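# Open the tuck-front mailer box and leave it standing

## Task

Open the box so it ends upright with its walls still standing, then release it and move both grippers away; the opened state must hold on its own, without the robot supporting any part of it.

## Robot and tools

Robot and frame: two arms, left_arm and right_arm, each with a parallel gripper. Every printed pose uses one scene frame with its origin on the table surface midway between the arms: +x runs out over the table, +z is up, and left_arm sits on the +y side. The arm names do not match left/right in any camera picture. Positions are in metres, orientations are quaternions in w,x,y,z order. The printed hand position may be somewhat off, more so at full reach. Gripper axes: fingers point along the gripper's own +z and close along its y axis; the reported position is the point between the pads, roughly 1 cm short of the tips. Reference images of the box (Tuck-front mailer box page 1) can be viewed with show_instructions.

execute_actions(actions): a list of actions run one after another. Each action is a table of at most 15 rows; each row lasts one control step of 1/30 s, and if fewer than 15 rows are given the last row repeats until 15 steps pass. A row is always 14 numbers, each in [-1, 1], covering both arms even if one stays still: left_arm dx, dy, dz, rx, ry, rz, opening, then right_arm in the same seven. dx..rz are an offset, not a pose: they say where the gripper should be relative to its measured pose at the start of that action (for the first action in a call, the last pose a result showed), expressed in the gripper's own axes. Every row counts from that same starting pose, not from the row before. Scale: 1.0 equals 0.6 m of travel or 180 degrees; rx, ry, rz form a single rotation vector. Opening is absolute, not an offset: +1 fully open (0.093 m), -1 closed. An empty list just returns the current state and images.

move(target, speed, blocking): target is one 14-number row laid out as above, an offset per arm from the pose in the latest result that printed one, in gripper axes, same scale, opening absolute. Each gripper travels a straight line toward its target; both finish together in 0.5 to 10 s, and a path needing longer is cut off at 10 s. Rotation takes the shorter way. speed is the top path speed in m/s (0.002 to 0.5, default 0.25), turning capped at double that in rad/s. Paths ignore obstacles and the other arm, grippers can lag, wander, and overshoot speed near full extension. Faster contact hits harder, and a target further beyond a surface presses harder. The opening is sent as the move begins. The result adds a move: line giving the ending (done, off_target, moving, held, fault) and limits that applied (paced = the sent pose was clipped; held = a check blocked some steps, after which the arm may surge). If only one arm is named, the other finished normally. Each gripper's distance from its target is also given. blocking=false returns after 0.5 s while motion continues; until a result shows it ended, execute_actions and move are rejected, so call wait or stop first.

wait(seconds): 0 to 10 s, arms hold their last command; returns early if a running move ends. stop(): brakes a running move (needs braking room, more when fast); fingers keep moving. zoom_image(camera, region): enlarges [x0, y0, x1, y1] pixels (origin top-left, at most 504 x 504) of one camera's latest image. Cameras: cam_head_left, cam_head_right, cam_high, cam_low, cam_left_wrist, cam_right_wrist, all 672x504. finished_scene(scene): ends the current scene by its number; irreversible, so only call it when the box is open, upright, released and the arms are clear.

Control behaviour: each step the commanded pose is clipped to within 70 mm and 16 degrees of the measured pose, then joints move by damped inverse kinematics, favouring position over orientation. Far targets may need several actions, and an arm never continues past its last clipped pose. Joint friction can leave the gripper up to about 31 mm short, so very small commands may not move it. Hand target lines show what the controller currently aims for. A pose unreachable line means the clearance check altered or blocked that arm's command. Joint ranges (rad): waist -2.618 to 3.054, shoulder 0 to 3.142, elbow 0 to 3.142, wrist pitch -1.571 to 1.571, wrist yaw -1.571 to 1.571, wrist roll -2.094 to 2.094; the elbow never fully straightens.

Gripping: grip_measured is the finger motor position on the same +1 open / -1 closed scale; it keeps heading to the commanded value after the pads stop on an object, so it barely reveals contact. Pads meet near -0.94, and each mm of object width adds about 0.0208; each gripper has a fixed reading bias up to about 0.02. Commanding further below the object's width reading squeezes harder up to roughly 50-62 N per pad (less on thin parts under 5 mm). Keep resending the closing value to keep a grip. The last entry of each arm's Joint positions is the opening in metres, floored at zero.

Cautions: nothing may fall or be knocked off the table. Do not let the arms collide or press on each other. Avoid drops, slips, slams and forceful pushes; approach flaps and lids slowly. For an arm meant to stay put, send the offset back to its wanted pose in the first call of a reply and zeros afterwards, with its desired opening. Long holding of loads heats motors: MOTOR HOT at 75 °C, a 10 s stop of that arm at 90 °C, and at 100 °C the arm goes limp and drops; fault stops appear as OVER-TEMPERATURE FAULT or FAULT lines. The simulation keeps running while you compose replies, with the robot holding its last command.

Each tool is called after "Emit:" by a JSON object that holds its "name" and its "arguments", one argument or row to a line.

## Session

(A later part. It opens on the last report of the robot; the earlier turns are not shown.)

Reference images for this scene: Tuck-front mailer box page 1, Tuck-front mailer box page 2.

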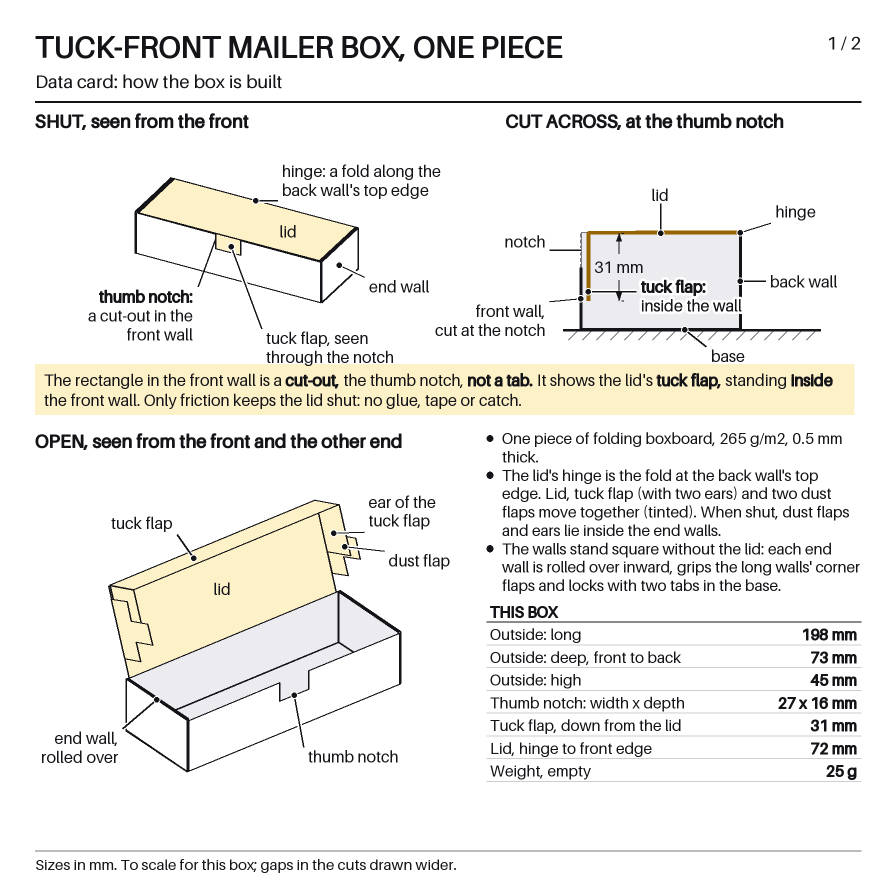

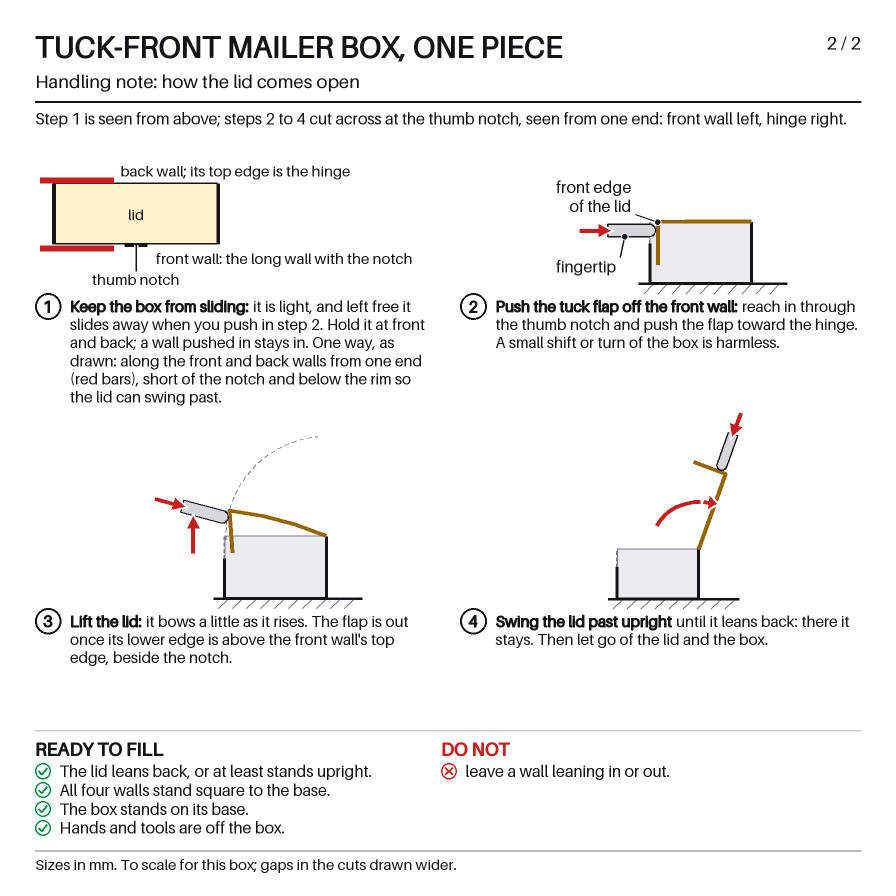

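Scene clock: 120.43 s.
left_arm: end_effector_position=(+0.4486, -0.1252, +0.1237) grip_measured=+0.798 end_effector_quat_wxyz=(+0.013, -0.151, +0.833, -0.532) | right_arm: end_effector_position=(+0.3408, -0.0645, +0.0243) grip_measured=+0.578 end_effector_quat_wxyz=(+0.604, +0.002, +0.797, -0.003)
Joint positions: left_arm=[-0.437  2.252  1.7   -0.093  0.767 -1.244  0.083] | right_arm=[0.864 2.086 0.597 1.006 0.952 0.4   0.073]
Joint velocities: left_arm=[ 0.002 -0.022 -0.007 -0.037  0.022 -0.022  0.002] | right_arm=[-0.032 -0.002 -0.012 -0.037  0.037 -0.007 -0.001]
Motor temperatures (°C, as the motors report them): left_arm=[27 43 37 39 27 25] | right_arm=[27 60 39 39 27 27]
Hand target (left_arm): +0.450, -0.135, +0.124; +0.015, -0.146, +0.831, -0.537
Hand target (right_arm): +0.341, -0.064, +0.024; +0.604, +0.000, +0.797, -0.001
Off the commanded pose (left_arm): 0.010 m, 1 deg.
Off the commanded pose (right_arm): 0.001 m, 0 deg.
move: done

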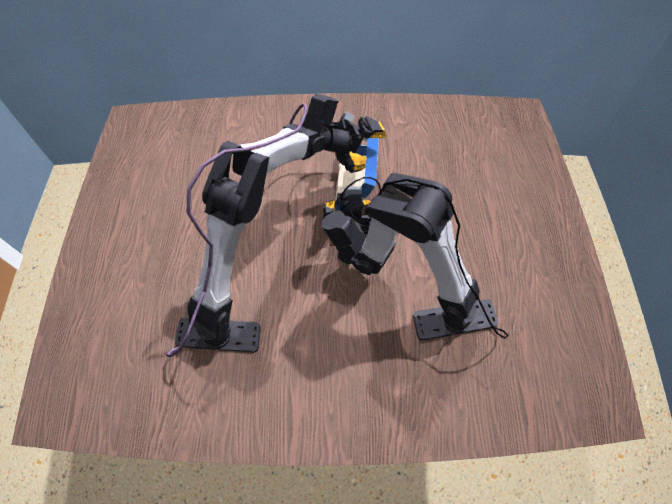

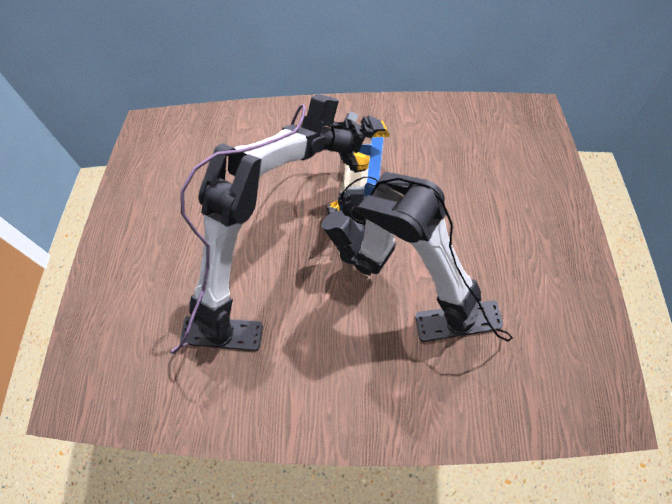

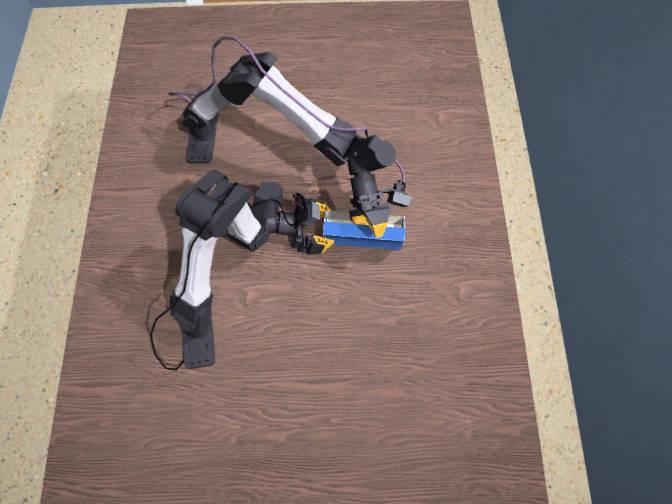

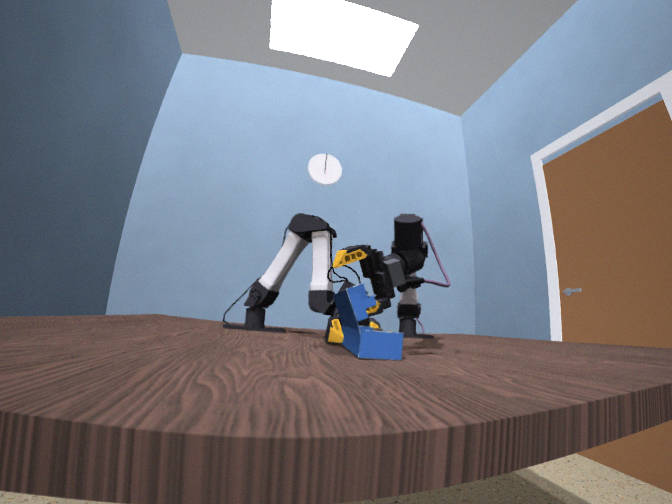

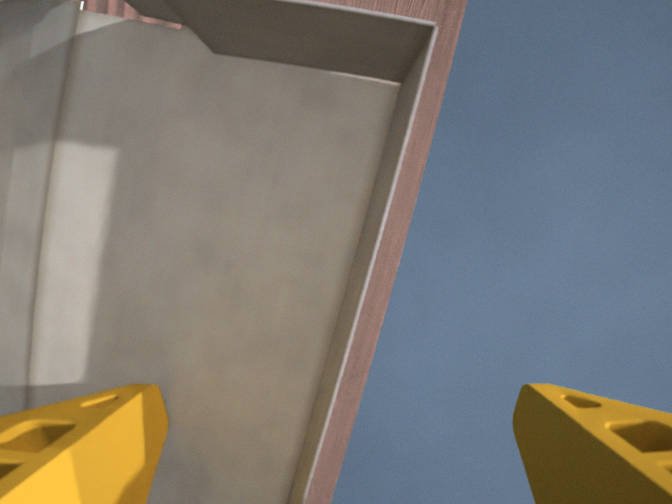

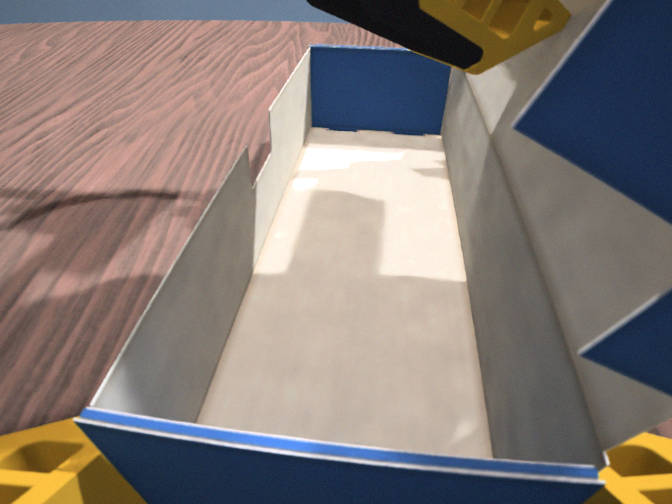

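A bit further (it springs back), then withdraw.

Emit:
{"name": "move", "arguments": {
  "target": [0.01,-0.012,0.035,0,0,0,0.8,0,0,0,0,0,0,0.575],
  "speed": 0.04
}}

Emit:
{"name": "move", "arguments": {
  "target": [0,0.04,-0.22,0,0,0,0.8,0,0,0,0,0,0,0.9],
  "speed": 0.1
}}

Emit:
{"name": "move", "arguments": {
  "target": [0.1,0,-0.15,0,0,0,0.8,-0.03,0,-0.14,0,0,0,0.9],
  "speed": 0.1
}}

Scene clock: 123.33 s.
left_arm: end_effector_position=(+0.4471, -0.1394, +0.1245) grip_measured=+0.798 end_effector_quat_wxyz=(+0.016, -0.153, +0.834, -0.530) | right_arm: end_effector_position=(+0.3408, -0.0650, +0.0246) grip_measured=+0.578 end_effector_quat_wxyz=(+0.605, +0.003, +0.796, -0.005)
Joint positions: left_arm=[-0.466  2.268  1.729 -0.091  0.736 -1.267  0.083] | right_arm=[0.864 2.086 0.597 1.006 0.956 0.4   0.073]
Joint velocities: left_arm=[-0.007 -0.007 -0.012  0.037 -0.007 -0.007  0.001] | right_arm=[-0.007 -0.002 -0.012 -0.007  0.022 -0.007  0.   ]
Motor temperatures (°C, as the motors report them): left_arm=[27 43 38 39 27 25] | right_arm=[27 60 39 39 27 27]
Hand target (left_arm): +0.448, -0.148, +0.122; +0.014, -0.151, +0.833, -0.532
Hand target (right_arm): +0.341, -0.064, +0.024; +0.604, +0.002, +0.797, -0.003
Off the commanded pose (left_arm): 0.009 m, 0 deg.
Off the commanded pose (right_arm): 0.001 m, 0 deg.
move: done

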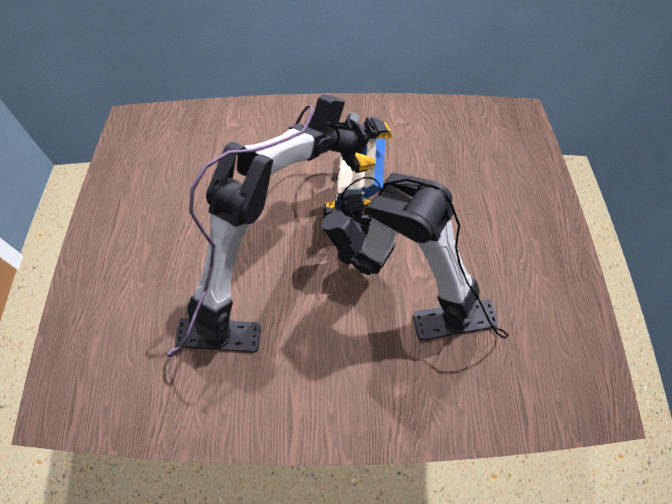

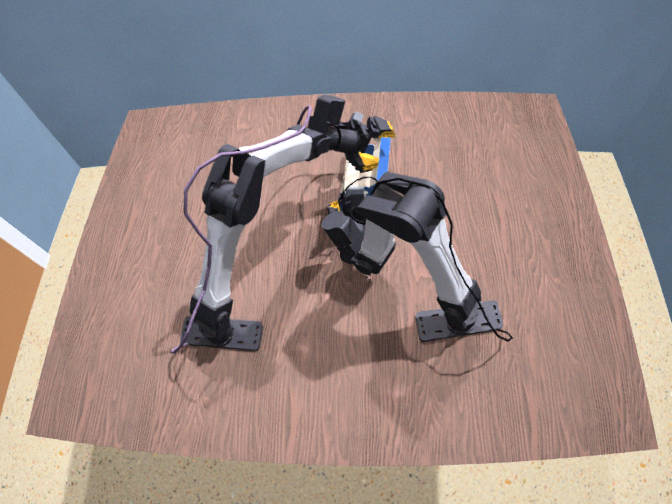

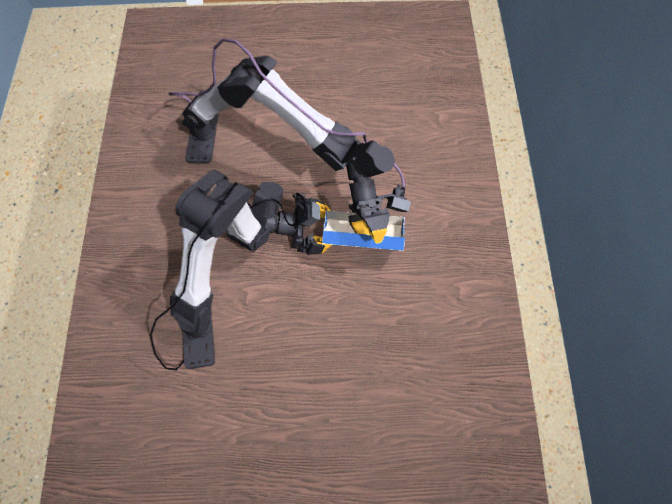

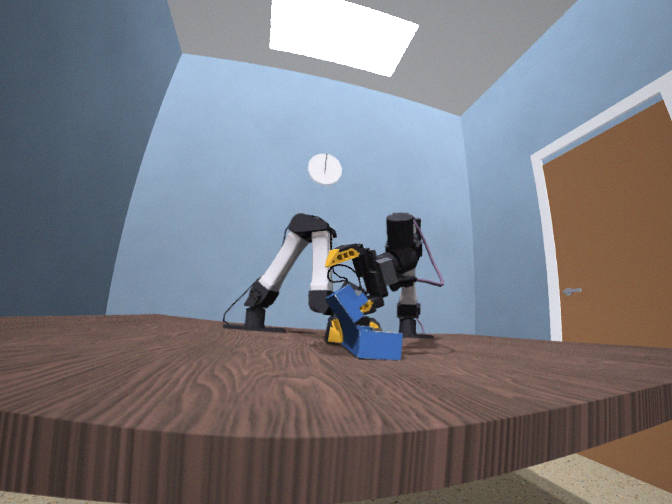

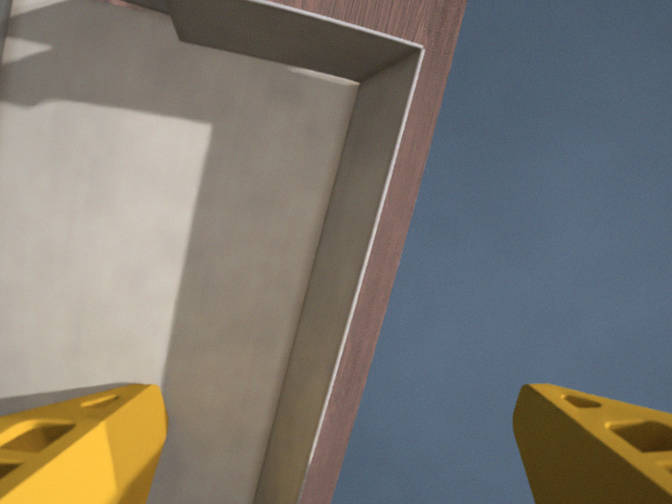

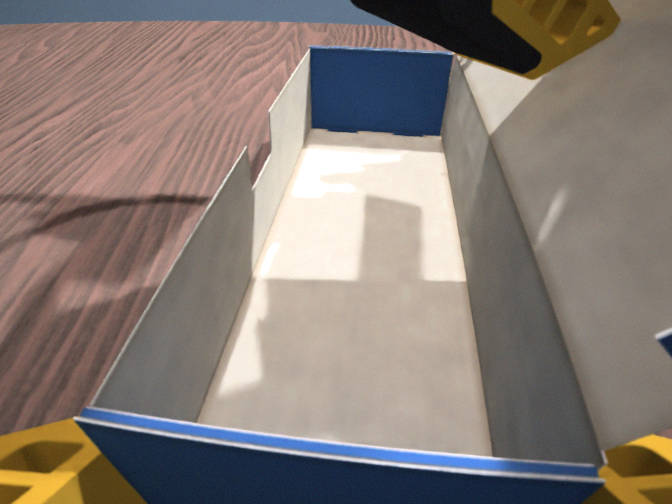

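Scene clock: 125.17 s.
left_arm: end_effector_position=(+0.4239, -0.0180, +0.1597) grip_measured=+0.798 end_effector_quat_wxyz=(+0.019, -0.152, +0.833, -0.532) | right_arm: end_effector_position=(+0.3408, -0.0651, +0.0246) grip_measured=+0.898 end_effector_quat_wxyz=(+0.605, +0.003, +0.796, -0.005)
Joint positions: left_arm=[-0.241  1.981  1.455 -0.253  0.906 -1.055  0.083] | right_arm=[0.864 2.086 0.597 1.006 0.956 0.4   0.088]
Joint velocities: left_arm=[-0.017 -0.002 -0.002 -0.037 -0.007  0.007 -0.   ] | right_arm=[ 0.022 -0.012 -0.007  0.022 -0.037  0.037  0.   ]
Motor temperatures (°C, as the motors report them): left_arm=[27 44 38 39 27 25] | right_arm=[27 60 39 39 27 27]
Hand target (left_arm): +0.417, -0.014, +0.159; +0.014, -0.153, +0.834, -0.531
Hand target (right_arm): +0.341, -0.065, +0.025; +0.605, +0.003, +0.796, -0.005
Off the commanded pose (left_arm): 0.009 m, 0 deg.
Off the commanded pose (right_arm): 0.000 m, 0 deg.
move: done

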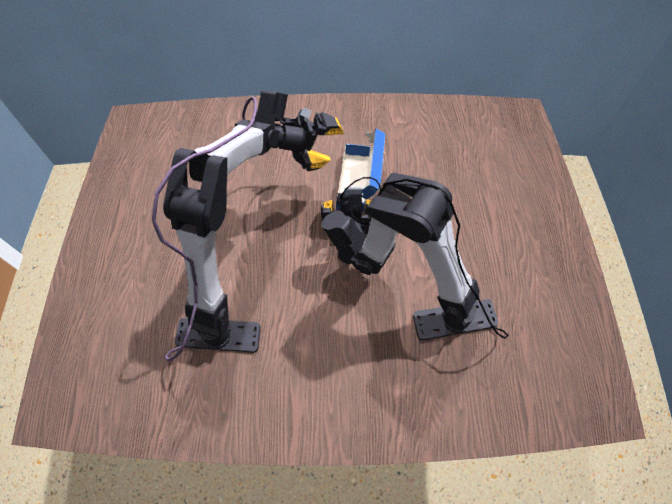

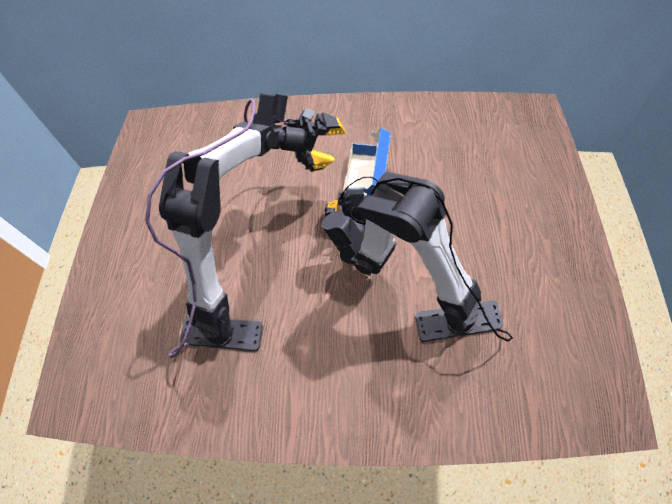

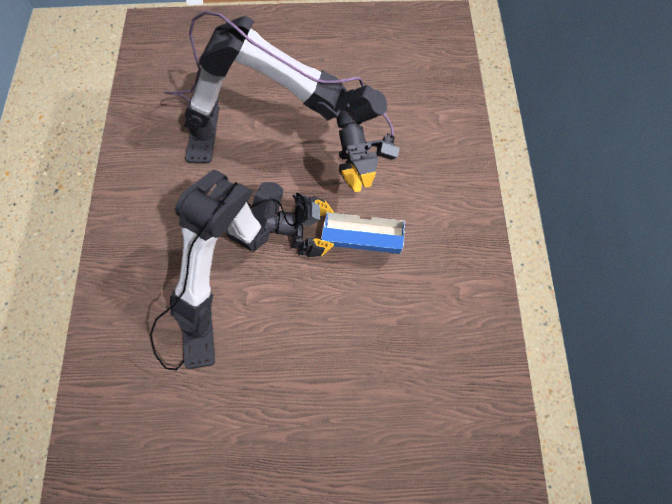

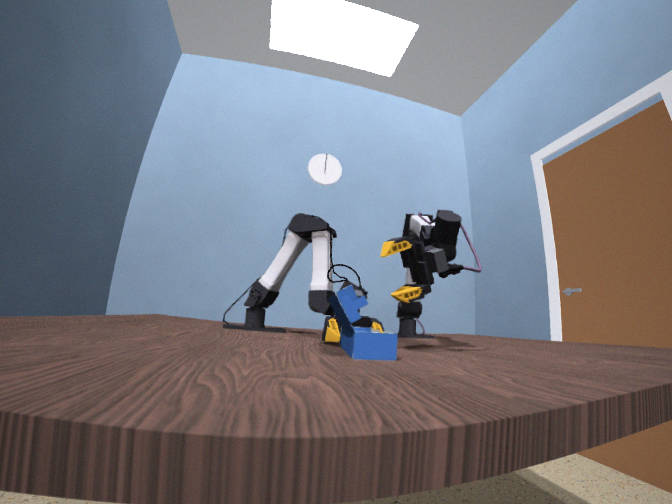

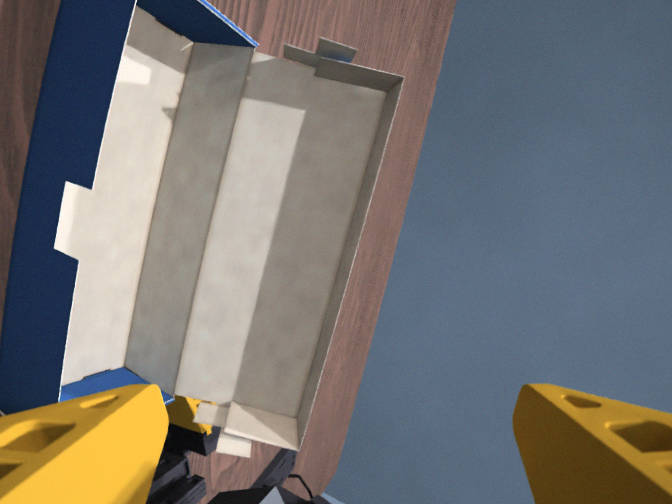

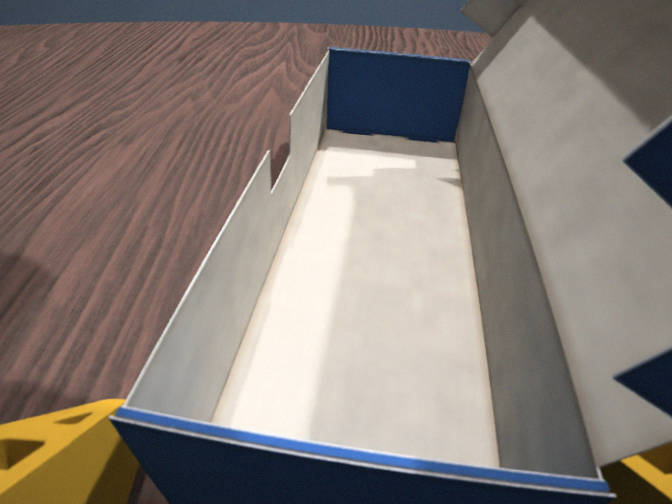

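Scene clock: 126.93 s.
left_arm: end_effector_position=(+0.3554, +0.0411, +0.2073) grip_measured=+0.798 end_effector_quat_wxyz=(+0.023, -0.148, +0.833, -0.533) | right_arm: end_effector_position=(+0.2686, -0.0619, +0.0622) grip_measured=+0.898 end_effector_quat_wxyz=(+0.604, +0.001, +0.797, -0.006)
Joint positions: left_arm=[-0.132  1.658  1.262 -0.488  0.98  -0.911  0.083] | right_arm=[1.1   1.791 0.537 0.529 1.15  0.672 0.088]
Joint velocities: left_arm=[ 0.007 -0.002 -0.002  0.11  -0.022  0.066  0.   ] | right_arm=[ 0.002  0.002 -0.012 -0.037 -0.007  0.022  0.001]
Motor temperatures (°C, as the motors report them): left_arm=[27 44 38 39 27 25] | right_arm=[27 60 39 39 27 27]
Hand target (left_arm): +0.349, +0.046, +0.204; +0.018, -0.152, +0.833, -0.532
Hand target (right_arm): +0.266, -0.064, +0.064; +0.605, +0.003, +0.796, -0.004
Off the commanded pose (left_arm): 0.007 m, 1 deg.
Off the commanded pose (right_arm): 0.005 m, 0 deg.
move: done

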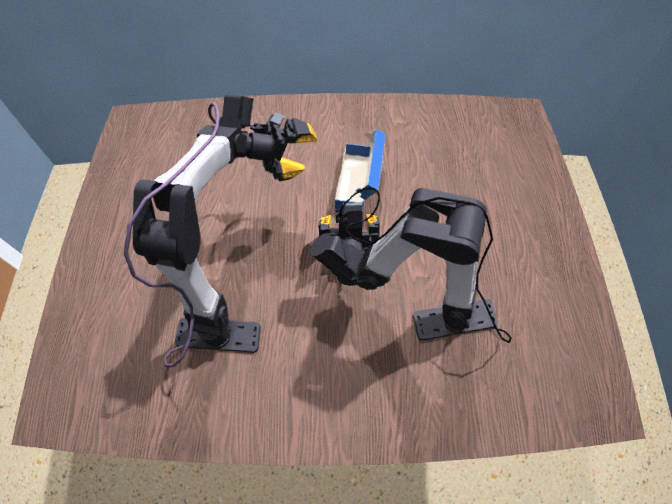

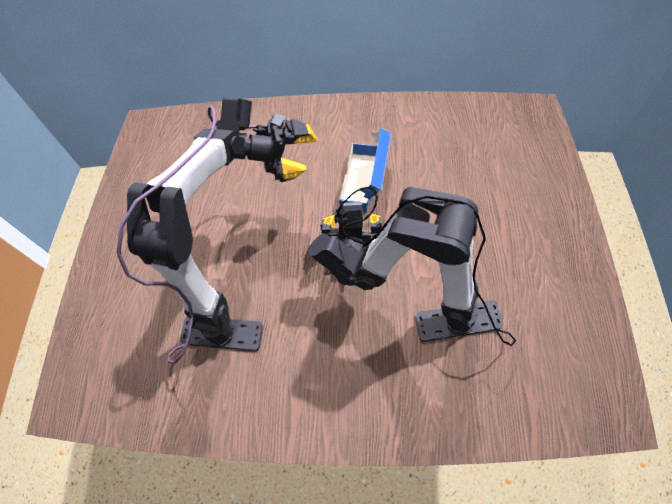

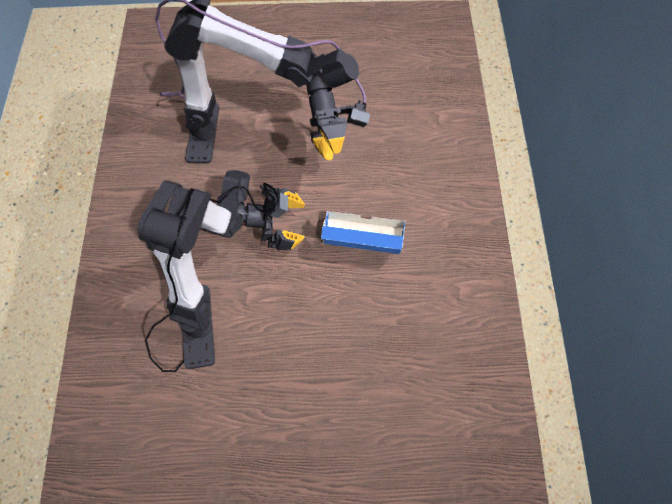

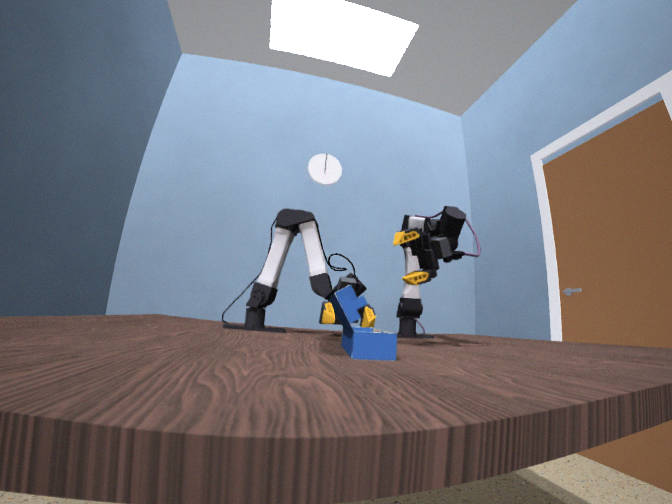

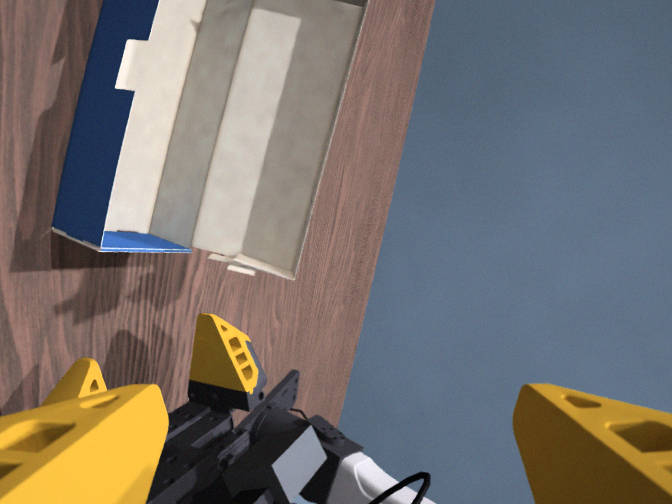

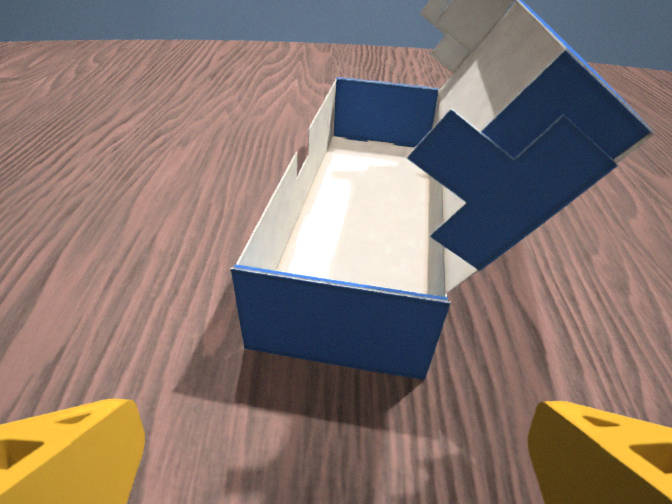

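Emit:
{"name": "finished_scene", "arguments": {
  "scene": 2
}}

The scene is finished: the task was done.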